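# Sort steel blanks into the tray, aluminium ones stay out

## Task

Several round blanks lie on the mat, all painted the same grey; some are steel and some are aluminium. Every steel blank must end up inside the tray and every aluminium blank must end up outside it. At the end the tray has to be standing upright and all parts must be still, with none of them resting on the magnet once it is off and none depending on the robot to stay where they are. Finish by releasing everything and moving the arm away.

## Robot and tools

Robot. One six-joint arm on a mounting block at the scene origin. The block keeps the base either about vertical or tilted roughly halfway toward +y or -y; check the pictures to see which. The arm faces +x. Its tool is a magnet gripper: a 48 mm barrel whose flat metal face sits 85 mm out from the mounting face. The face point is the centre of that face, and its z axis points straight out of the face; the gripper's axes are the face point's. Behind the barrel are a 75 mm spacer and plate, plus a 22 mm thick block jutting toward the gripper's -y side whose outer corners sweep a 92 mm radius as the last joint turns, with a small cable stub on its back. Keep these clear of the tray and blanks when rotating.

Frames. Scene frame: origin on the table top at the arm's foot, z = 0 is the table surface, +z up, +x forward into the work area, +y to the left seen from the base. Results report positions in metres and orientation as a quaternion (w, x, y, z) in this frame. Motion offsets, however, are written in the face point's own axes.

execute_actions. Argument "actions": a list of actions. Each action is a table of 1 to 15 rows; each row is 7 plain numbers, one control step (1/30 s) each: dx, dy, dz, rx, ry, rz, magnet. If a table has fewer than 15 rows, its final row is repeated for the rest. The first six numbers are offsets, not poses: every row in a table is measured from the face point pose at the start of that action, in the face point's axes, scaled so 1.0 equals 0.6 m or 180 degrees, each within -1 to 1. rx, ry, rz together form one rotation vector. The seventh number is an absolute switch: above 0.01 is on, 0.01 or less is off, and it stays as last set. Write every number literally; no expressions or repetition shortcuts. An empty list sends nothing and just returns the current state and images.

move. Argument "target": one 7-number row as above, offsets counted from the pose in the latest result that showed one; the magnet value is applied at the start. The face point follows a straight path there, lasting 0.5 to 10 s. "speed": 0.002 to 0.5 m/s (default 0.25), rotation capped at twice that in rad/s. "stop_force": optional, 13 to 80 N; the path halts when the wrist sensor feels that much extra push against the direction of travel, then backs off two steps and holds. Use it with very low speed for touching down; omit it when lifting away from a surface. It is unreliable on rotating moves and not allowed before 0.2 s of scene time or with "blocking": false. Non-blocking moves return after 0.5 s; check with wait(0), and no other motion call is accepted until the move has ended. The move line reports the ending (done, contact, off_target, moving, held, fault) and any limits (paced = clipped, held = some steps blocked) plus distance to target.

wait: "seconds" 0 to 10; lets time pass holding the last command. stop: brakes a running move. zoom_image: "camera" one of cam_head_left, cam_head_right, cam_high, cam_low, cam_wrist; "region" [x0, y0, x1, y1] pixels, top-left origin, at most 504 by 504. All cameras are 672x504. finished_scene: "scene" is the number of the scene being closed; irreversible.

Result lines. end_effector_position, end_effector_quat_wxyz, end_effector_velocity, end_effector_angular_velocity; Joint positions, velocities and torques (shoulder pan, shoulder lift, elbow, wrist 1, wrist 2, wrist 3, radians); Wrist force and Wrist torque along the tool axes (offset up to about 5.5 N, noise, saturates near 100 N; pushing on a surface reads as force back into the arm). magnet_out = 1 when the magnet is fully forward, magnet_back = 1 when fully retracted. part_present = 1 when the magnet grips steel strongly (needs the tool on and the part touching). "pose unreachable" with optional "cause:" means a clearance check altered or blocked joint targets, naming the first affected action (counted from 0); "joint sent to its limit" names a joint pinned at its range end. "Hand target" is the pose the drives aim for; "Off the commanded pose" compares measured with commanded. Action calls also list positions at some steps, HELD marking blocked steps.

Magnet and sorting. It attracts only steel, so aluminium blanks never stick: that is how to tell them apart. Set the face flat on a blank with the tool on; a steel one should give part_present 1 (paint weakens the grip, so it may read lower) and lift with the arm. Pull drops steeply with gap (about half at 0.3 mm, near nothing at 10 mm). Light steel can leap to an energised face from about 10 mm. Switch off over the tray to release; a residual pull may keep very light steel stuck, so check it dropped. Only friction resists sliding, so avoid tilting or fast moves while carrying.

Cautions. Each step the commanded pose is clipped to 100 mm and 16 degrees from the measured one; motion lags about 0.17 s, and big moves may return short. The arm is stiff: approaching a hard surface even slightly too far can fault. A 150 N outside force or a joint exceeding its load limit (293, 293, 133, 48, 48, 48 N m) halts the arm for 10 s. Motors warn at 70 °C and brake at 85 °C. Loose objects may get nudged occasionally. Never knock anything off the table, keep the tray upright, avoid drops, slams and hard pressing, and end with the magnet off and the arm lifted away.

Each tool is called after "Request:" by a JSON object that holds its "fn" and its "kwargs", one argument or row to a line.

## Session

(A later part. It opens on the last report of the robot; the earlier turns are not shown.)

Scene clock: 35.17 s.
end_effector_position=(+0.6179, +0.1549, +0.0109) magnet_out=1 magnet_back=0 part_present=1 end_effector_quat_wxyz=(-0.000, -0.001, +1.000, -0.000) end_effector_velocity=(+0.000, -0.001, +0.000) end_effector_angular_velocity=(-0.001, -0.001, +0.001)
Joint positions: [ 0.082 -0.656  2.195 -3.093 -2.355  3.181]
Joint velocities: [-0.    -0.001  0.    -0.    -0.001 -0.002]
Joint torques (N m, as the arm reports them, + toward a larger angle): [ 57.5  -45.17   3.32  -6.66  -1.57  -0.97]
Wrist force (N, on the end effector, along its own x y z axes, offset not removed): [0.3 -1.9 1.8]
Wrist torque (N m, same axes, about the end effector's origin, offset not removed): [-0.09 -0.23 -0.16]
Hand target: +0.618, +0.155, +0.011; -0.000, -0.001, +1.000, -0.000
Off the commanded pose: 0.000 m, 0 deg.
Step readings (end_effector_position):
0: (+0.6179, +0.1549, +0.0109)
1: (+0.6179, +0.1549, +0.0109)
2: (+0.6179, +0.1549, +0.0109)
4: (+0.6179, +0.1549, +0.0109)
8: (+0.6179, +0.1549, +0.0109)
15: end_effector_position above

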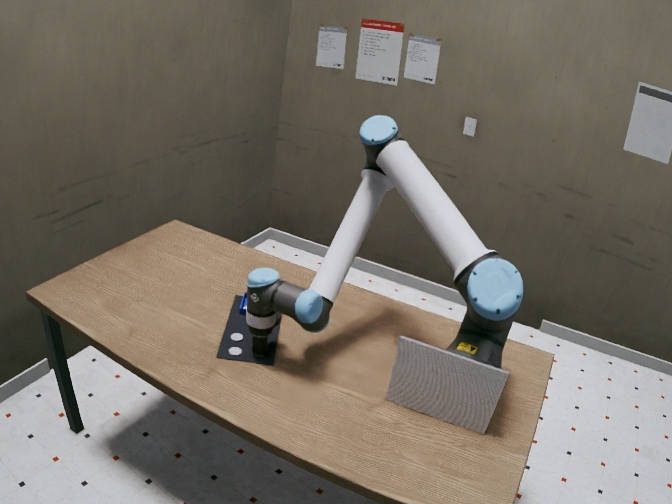

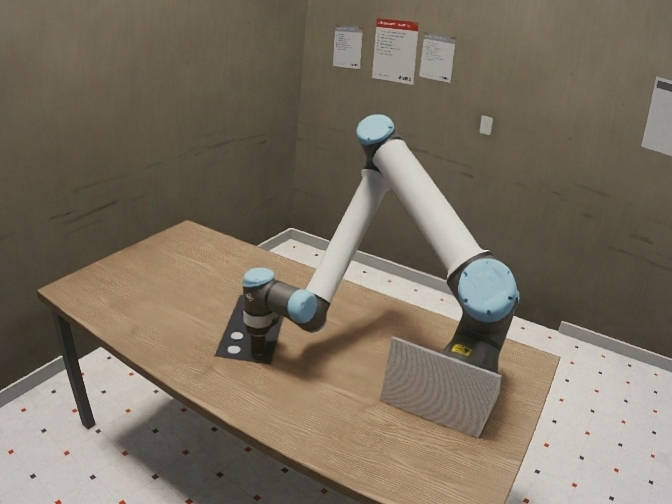

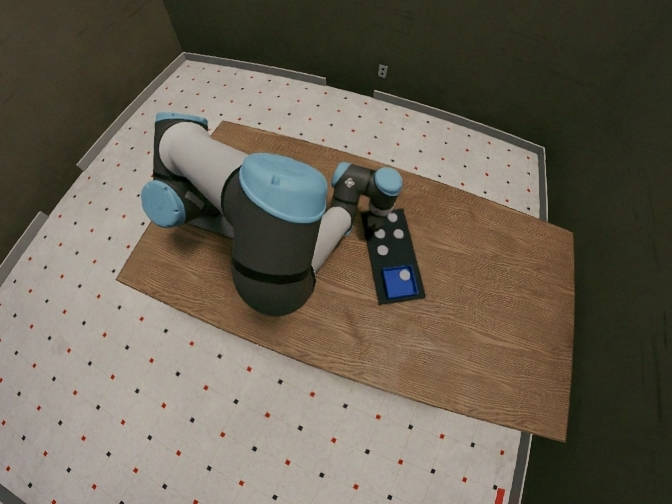

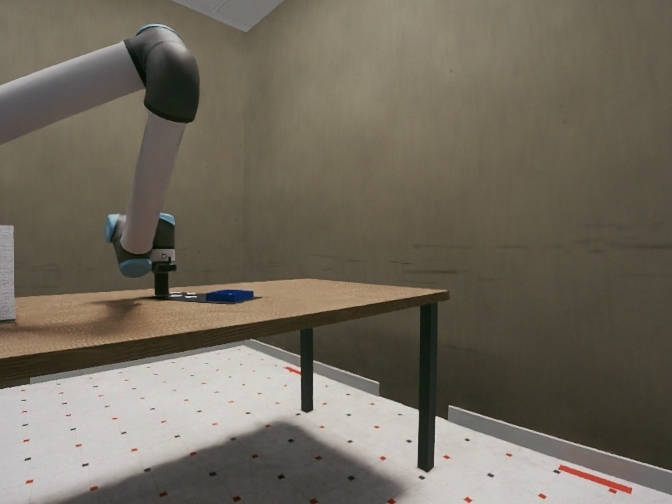

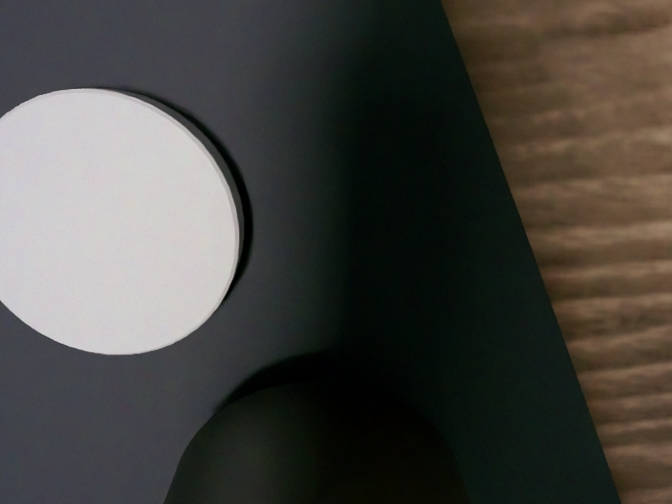

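Request:
{"fn": "move", "kwargs": {
  "target": [0,0,-0.062,0,0,0,1]
}}

Request:
{"fn": "move", "kwargs": {
  "target": [-0.207,-0.338,0,0,0,0,1]
}}

Request:
{"fn": "move", "kwargs": {
  "target": [0,0,0.055,0,0,0,1],
  "speed": 0.08
}}

Request:
{"fn": "move", "kwargs": {
  "target": [0,0,-0.07,0,0,0,0],
  "speed": 0.1
}}

Request:
{"fn": "move", "kwargs": {
  "target": [0.035,0.302,0.077,0,0,0,0]
}}

Request:
{"fn": "execute_actions", "kwargs": {
  "actions": [
    [[0,0,0,0,0,0,1]]
  ]
}}

Scene clock: 37.67 s.
end_effector_position=(+0.6177, +0.1550, +0.0479) magnet_out=1 magnet_back=0 part_present=1 end_effector_quat_wxyz=(-0.000, -0.001, +1.000, -0.000) end_effector_velocity=(+0.000, +0.000, +0.002) end_effector_angular_velocity=(-0.001, +0.000, -0.001)
Joint positions: [ 0.124 -0.718  2.2   -2.995 -2.353  3.24 ]
Joint velocities: [ 0.002 -0.003 -0.001  0.007 -0.     0.004]
Joint torques (N m, as the arm reports them, + toward a larger angle): [ 69.03 -59.78 -14.09   0.18   1.63   3.95]
Wrist force (N, on the end effector, along its own x y z axes, offset not removed): [0.7 -0.4 6.3]
Wrist torque (N m, same axes, about the end effector's origin, offset not removed): [0.07 -0.49 -0.20]
Hand target: +0.618, +0.155, +0.048; -0.000, -0.001, +1.000, -0.000
Off the commanded pose: 0.000 m, 0 deg.
move: done

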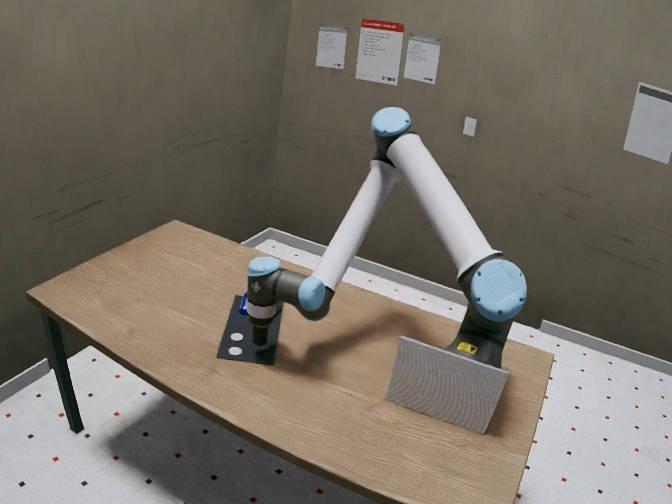

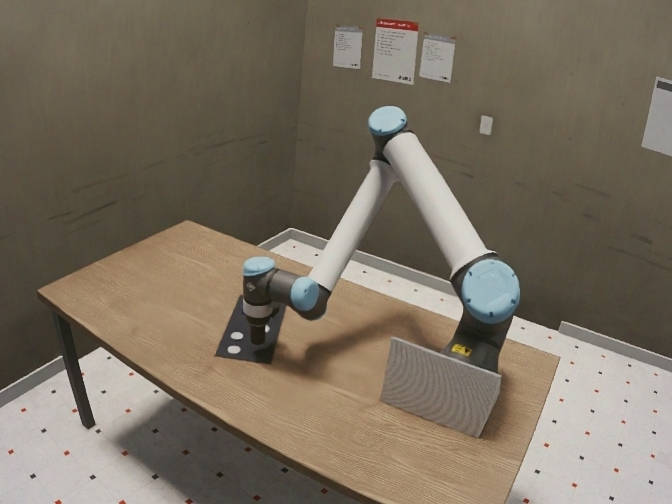

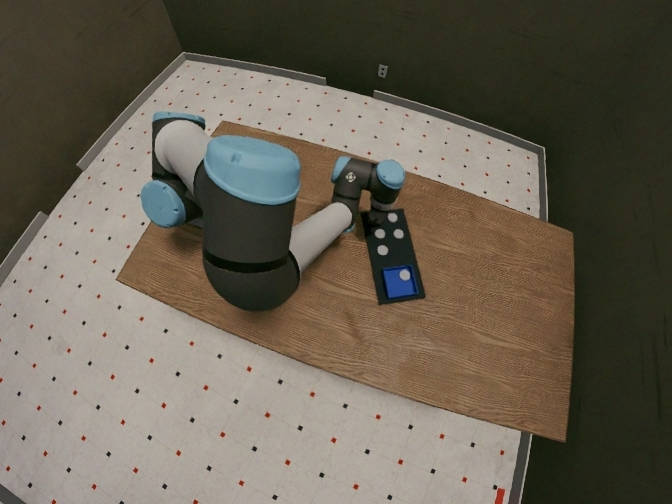

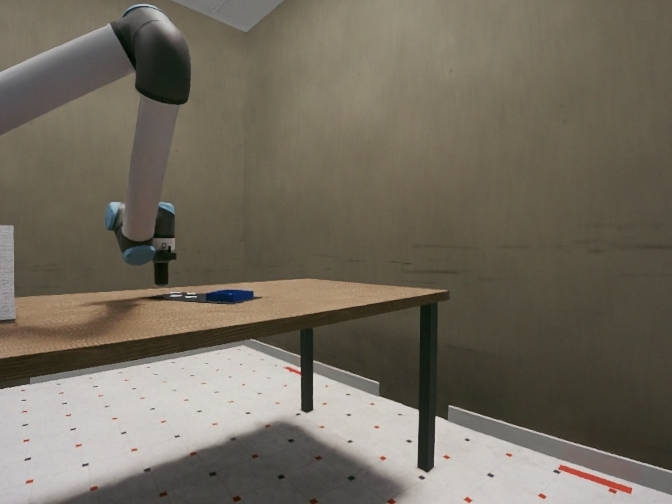

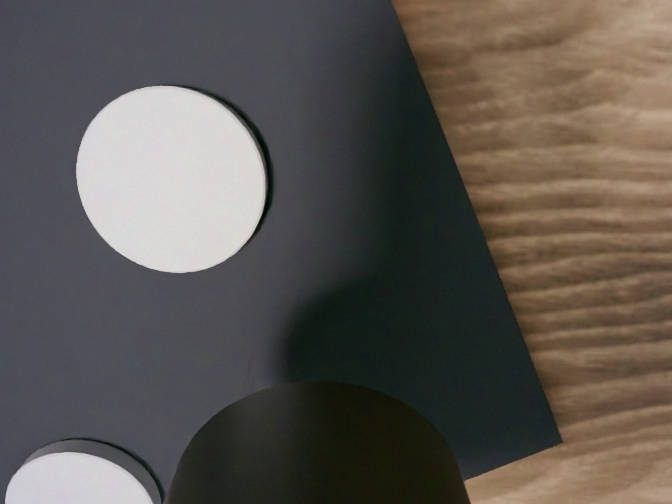

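Scene clock: 39.20 s.
end_effector_position=(+0.7420, -0.0473, +0.0484) magnet_out=1 magnet_back=0 part_present=1 end_effector_quat_wxyz=(+0.000, -0.001, +1.000, -0.000) end_effector_velocity=(+0.003, -0.002, -0.000) end_effector_angular_velocity=(+0.000, -0.001, -0.001)
Joint positions: [-0.082 -0.9    2.069 -2.885 -2.344  2.95 ]
Joint velocities: [-0.001  0.    -0.005  0.002  0.001 -0.002]
Joint torques (N m, as the arm reports them, + toward a larger angle): [ 42.41 -68.21 -20.19   0.35   1.49  -3.17]
Wrist force (N, on the end effector, along its own x y z axes, offset not removed): [-0.7 -2.0 2.9]
Wrist torque (N m, same axes, about the end effector's origin, offset not removed): [-0.13 -0.15 -0.14]
Hand target: +0.742, -0.047, +0.048; +0.000, -0.001, +1.000, -0.000
Off the commanded pose: 0.001 m, 0 deg.
move: done

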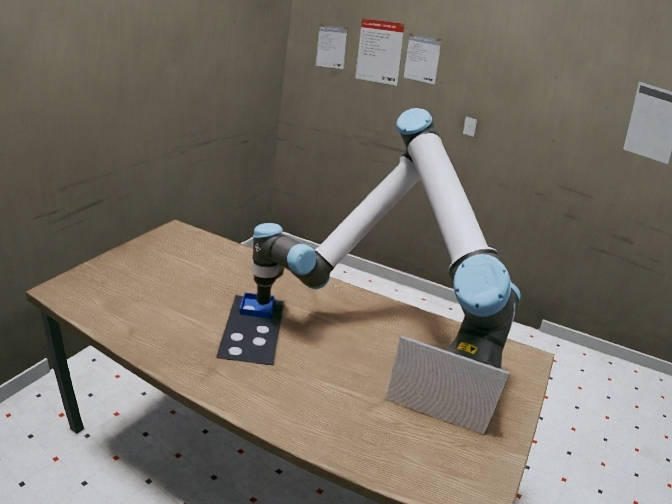

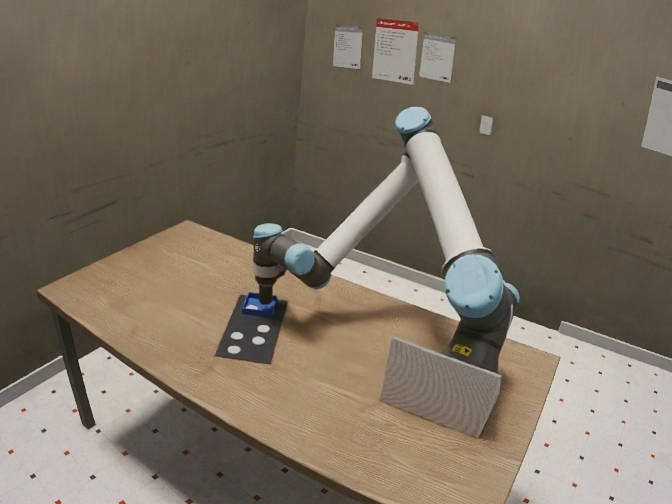

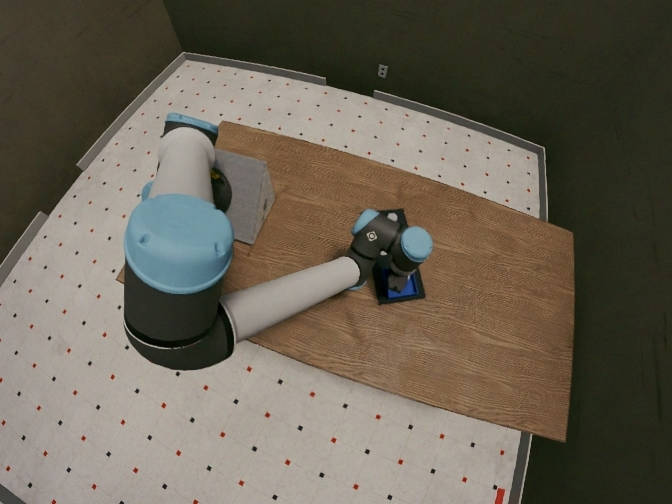

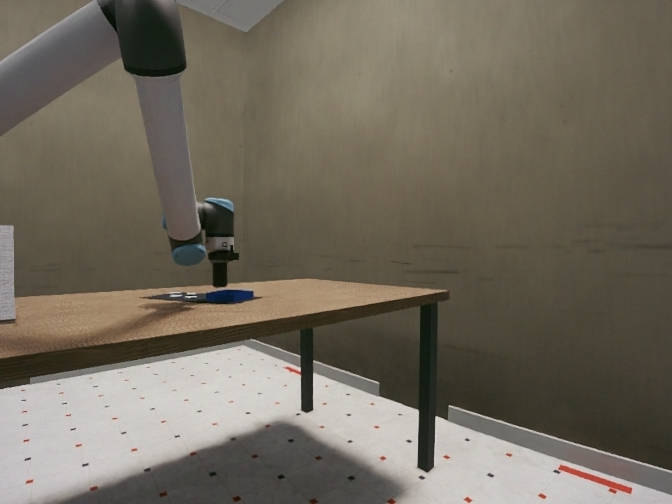

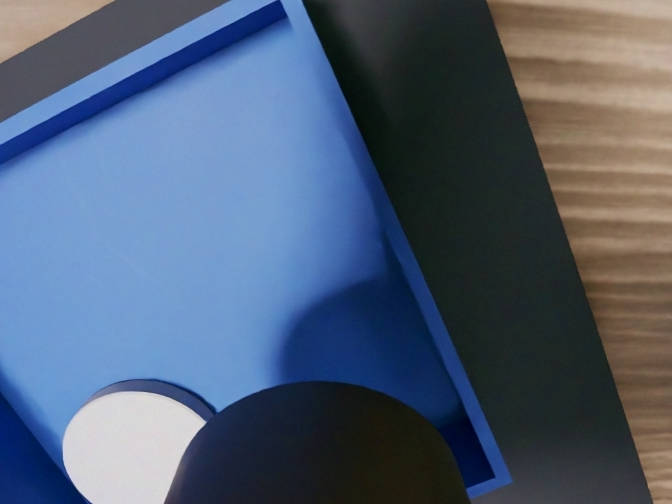

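Scene clock: 40.07 s.
end_effector_position=(+0.7420, -0.0474, +0.0156) magnet_out=1 magnet_back=0 part_present=1 end_effector_quat_wxyz=(+0.000, -0.001, +1.000, -0.000) end_effector_velocity=(+0.001, -0.001, -0.002) end_effector_angular_velocity=(-0.002, -0.001, +0.000)
Joint positions: [-0.113 -0.855  2.066 -2.958 -2.339  2.907]
Joint velocities: [-0.002  0.003 -0.002 -0.005 -0.001 -0.004]
Joint torques (N m, as the arm reports them, + toward a larger angle): [ 46.23 -41.44 -16.89  -6.83   1.78  -2.3 ]
Wrist force (N, on the end effector, along its own x y z axes, offset not removed): [2.3 -1.2 1.2]
Wrist torque (N m, same axes, about the end effector's origin, offset not removed): [0.02 -0.46 -0.06]
Hand target: +0.742, -0.047, +0.015; +0.000, -0.001, +1.000, -0.000
Off the commanded pose: 0.000 m, 0 deg.
move: done

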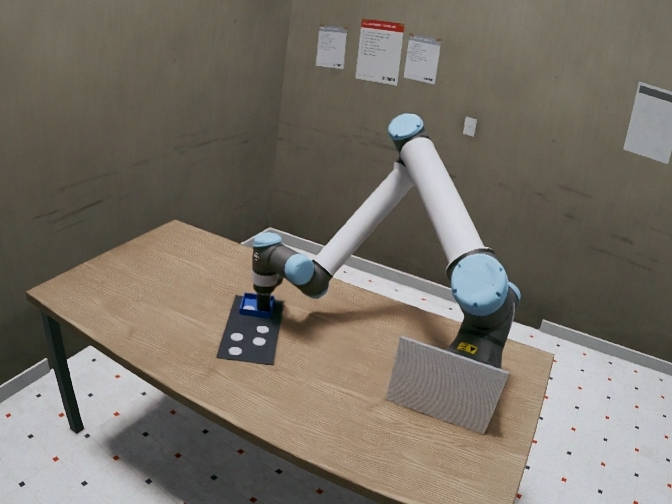

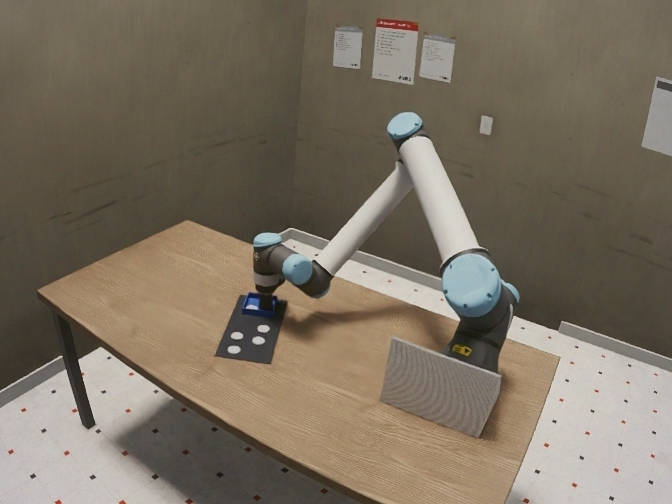

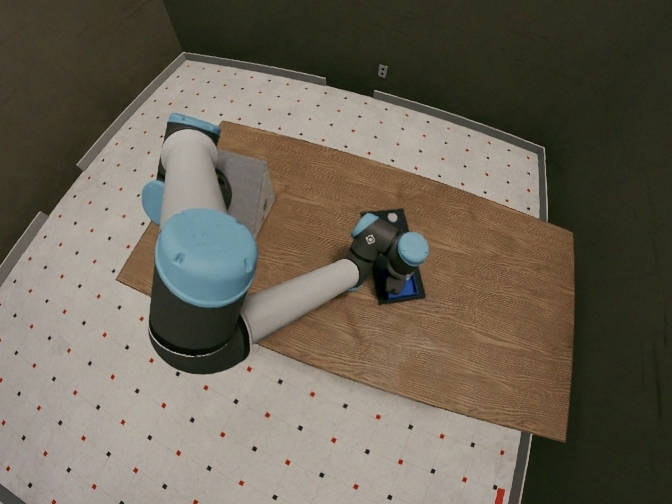

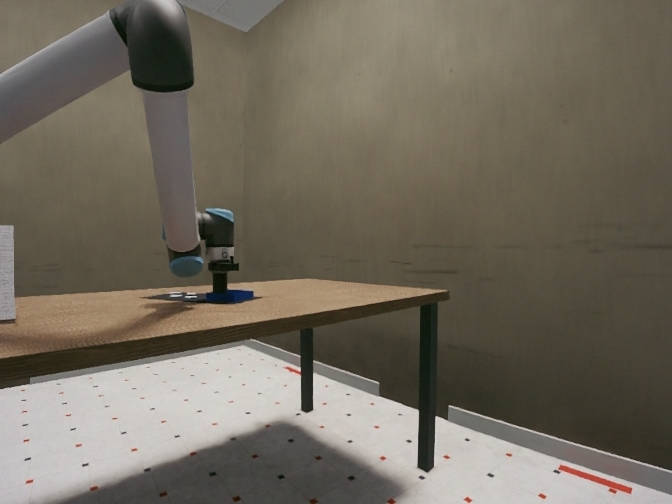

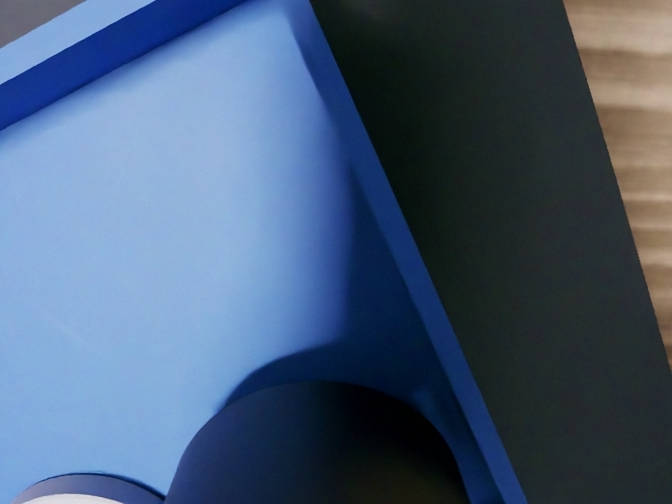

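Scene clock: 40.97 s.
end_effector_position=(+0.7418, -0.0473, +0.0574) magnet_out=0 magnet_back=1 part_present=0 end_effector_quat_wxyz=(+0.000, -0.001, +1.000, -0.000) end_effector_velocity=(+0.001, -0.000, +0.003) end_effector_angular_velocity=(-0.000, -0.001, -0.002)
Joint positions: [-0.073 -0.913  2.069 -2.865 -2.345  2.962]
Joint velocities: [ 0.003 -0.003 -0.002  0.006 -0.     0.005]
Joint torques (N m, as the arm reports them, + toward a larger angle): [ 75.38 -64.99 -21.6   -0.47  -1.82   3.79]
Wrist force (N, on the end effector, along its own x y z axes, offset not removed): [0.6 0.9 3.0]
Wrist torque (N m, same axes, about the end effector's origin, offset not removed): [0.24 -0.28 -0.05]
Hand target: +0.742, -0.047, +0.058; +0.000, -0.001, +1.000, -0.000
Off the commanded pose: 0.000 m, 0 deg.
move: done

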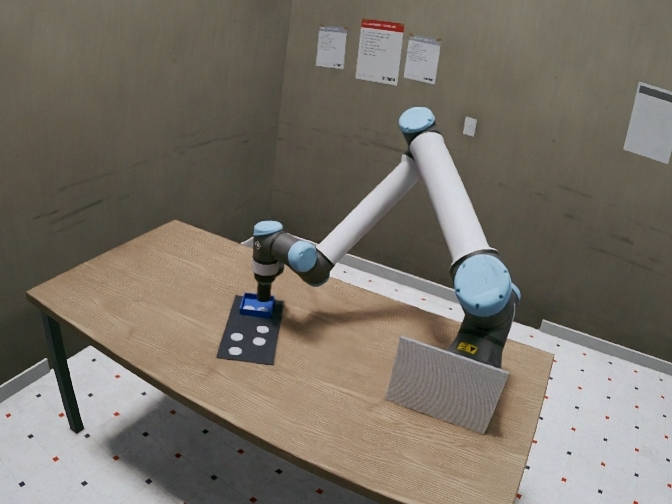

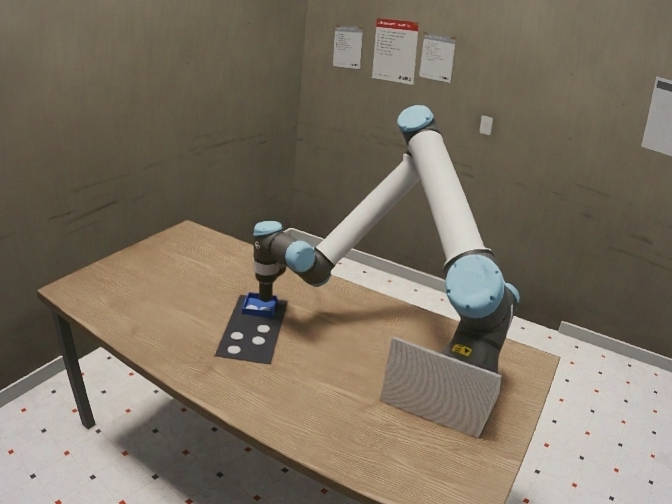

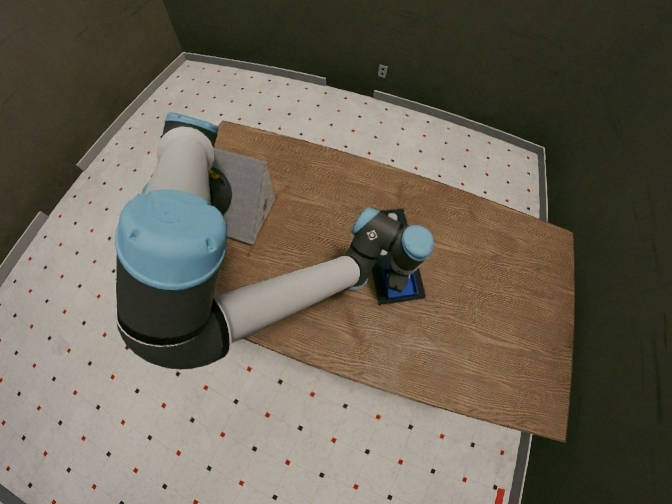

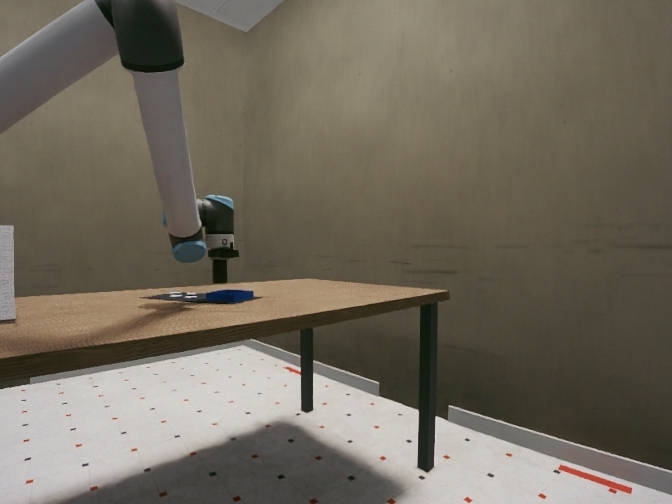

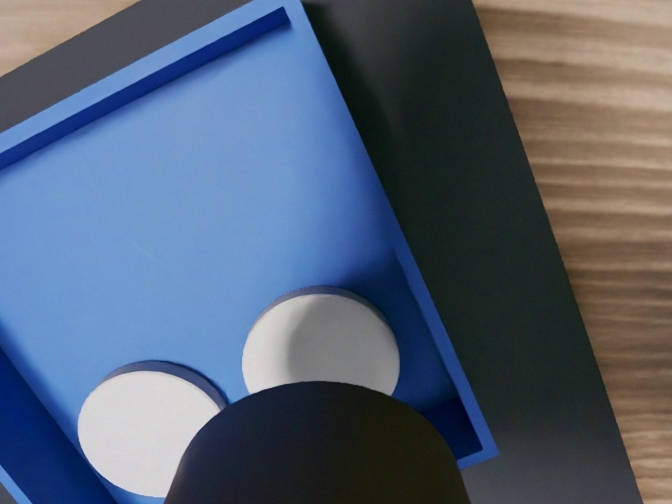

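Scene clock: 42.30 s.
end_effector_position=(+0.7208, +0.1334, +0.0109) magnet_out=0 magnet_back=1 part_present=0 end_effector_quat_wxyz=(+0.000, -0.001, +1.000, -0.000) end_effector_velocity=(-0.000, +0.003, -0.001) end_effector_angular_velocity=(+0.001, +0.001, +0.004)
Joint positions: [ 0.057 -0.66   2.023 -2.943 -2.355  3.145]
Joint velocities: [ 0.002  0.003 -0.002  0.002  0.001  0.   ]
Joint torques (N m, as the arm reports them, + toward a larger angle): [ 77.06 -44.31 -17.45   0.94  -2.05   4.01]
Wrist force (N, on the end effector, along its own x y z axes, offset not removed): [-0.9 -0.6 -0.3]
Wrist torque (N m, same axes, about the end effector's origin, offset not removed): [0.04 -0.13 -0.20]
Hand target: +0.721, +0.134, +0.011; -0.000, -0.001, +1.000, -0.000
Off the commanded pose: 0.001 m, 0 deg.
move: done

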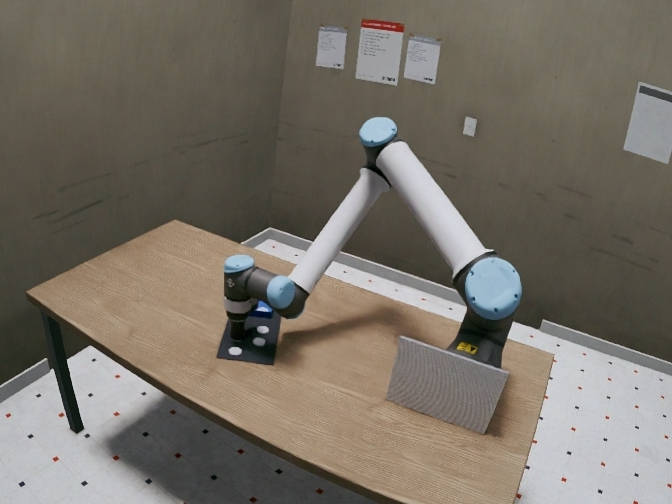

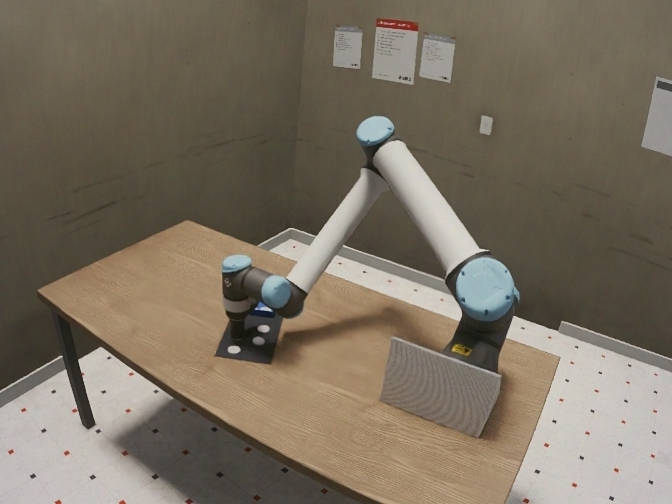

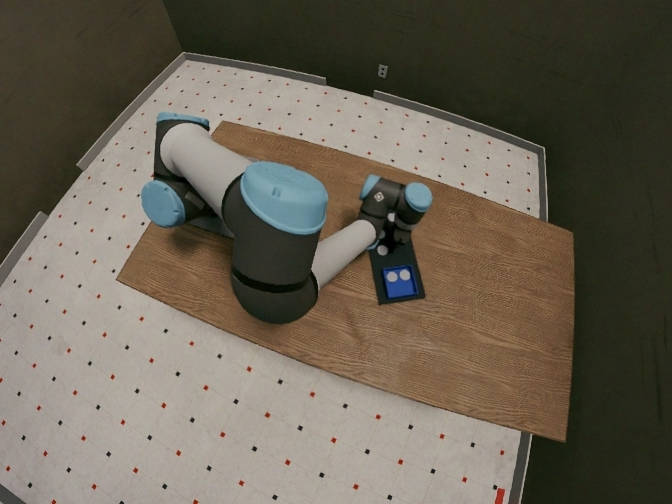

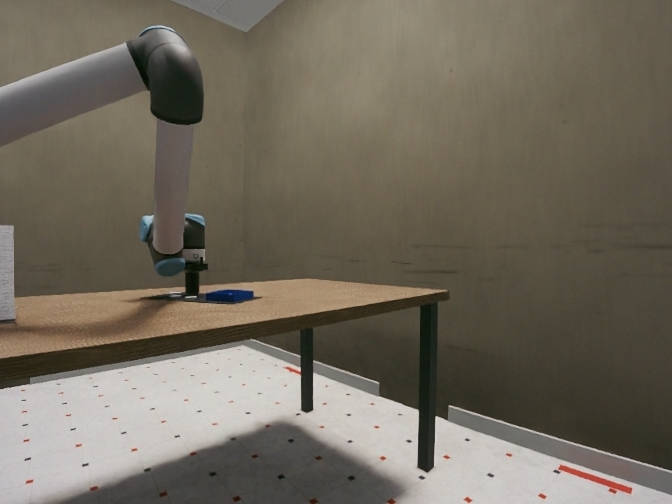

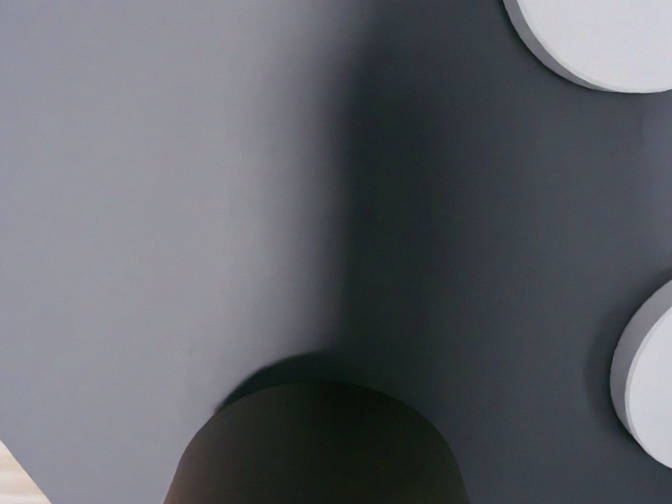

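Scene clock: 42.80 s.
end_effector_position=(+0.7208, +0.1335, +0.0109) magnet_out=1 magnet_back=0 part_present=0 end_effector_quat_wxyz=(+0.000, -0.001, +1.000, -0.000) end_effector_velocity=(-0.000, -0.000, -0.001) end_effector_angular_velocity=(+0.001, +0.001, -0.001)
Joint positions: [ 0.057 -0.66   2.023 -2.943 -2.355  3.145]
Joint velocities: [-0.001  0.001  0.    -0.     0.001  0.001]
Joint torques (N m, as the arm reports them, + toward a larger angle): [ 64.97 -60.97  -5.82  -3.    -1.93  -0.45]
Wrist force (N, on the end effector, along its own x y z axes, offset not removed): [0.1 1.0 1.0]
Wrist torque (N m, same axes, about the end effector's origin, offset not removed): [0.22 -0.24 -0.10]
Hand target: +0.721, +0.133, +0.011; +0.000, -0.001, +1.000, -0.000
Off the commanded pose: 0.000 m, 0 deg.
Step readings (end_effector_position):
0: (+0.7208, +0.1334, +0.0109)
1: (+0.7208, +0.1335, +0.0109)
2: (+0.7208, +0.1335, +0.0109)
4: (+0.7208, +0.1335, +0.0109)
8: (+0.7208, +0.1335, +0.0109)
15: end_effector_position above

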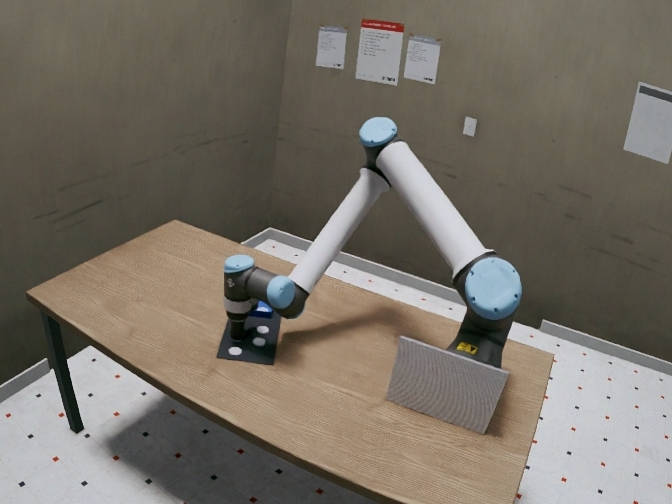

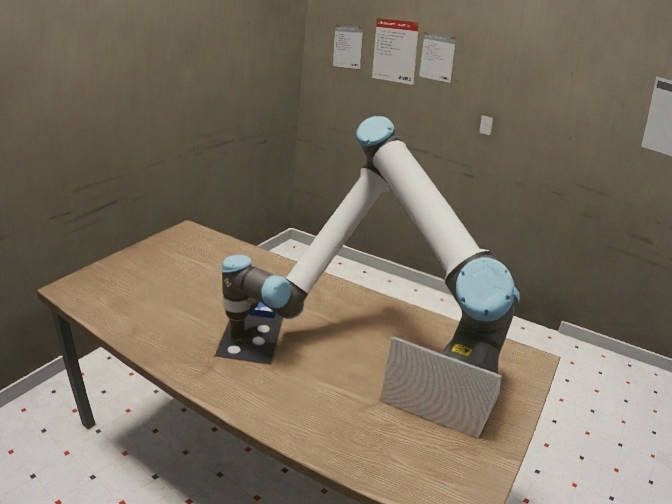

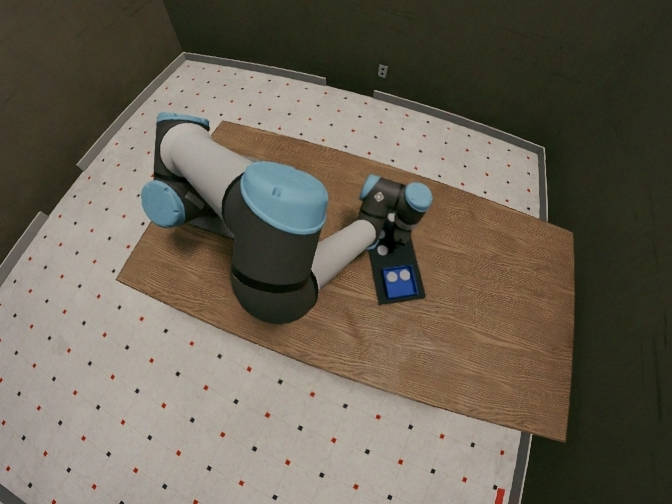

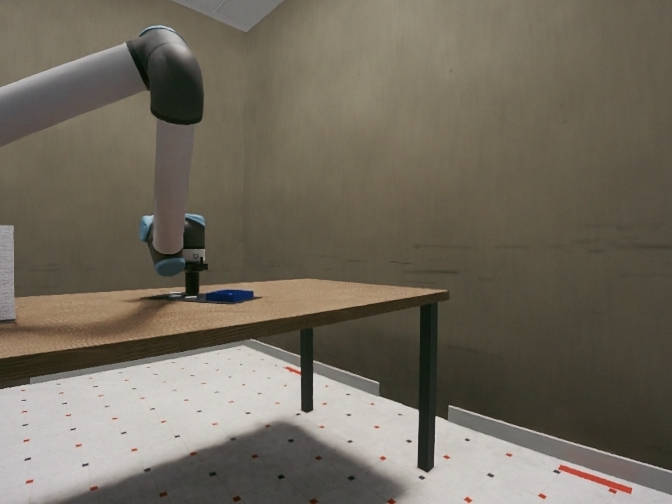

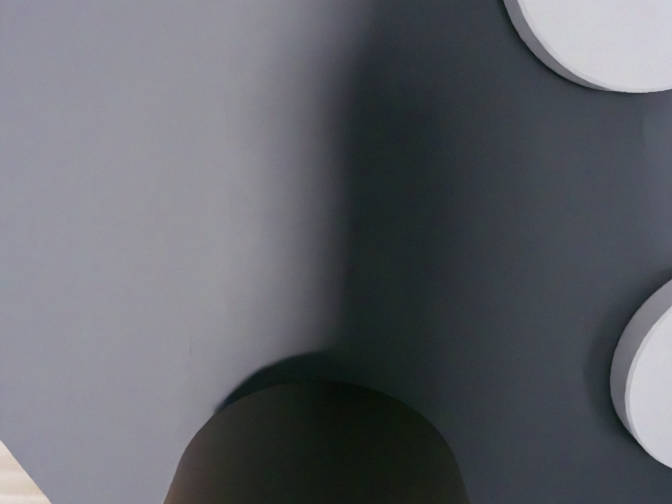

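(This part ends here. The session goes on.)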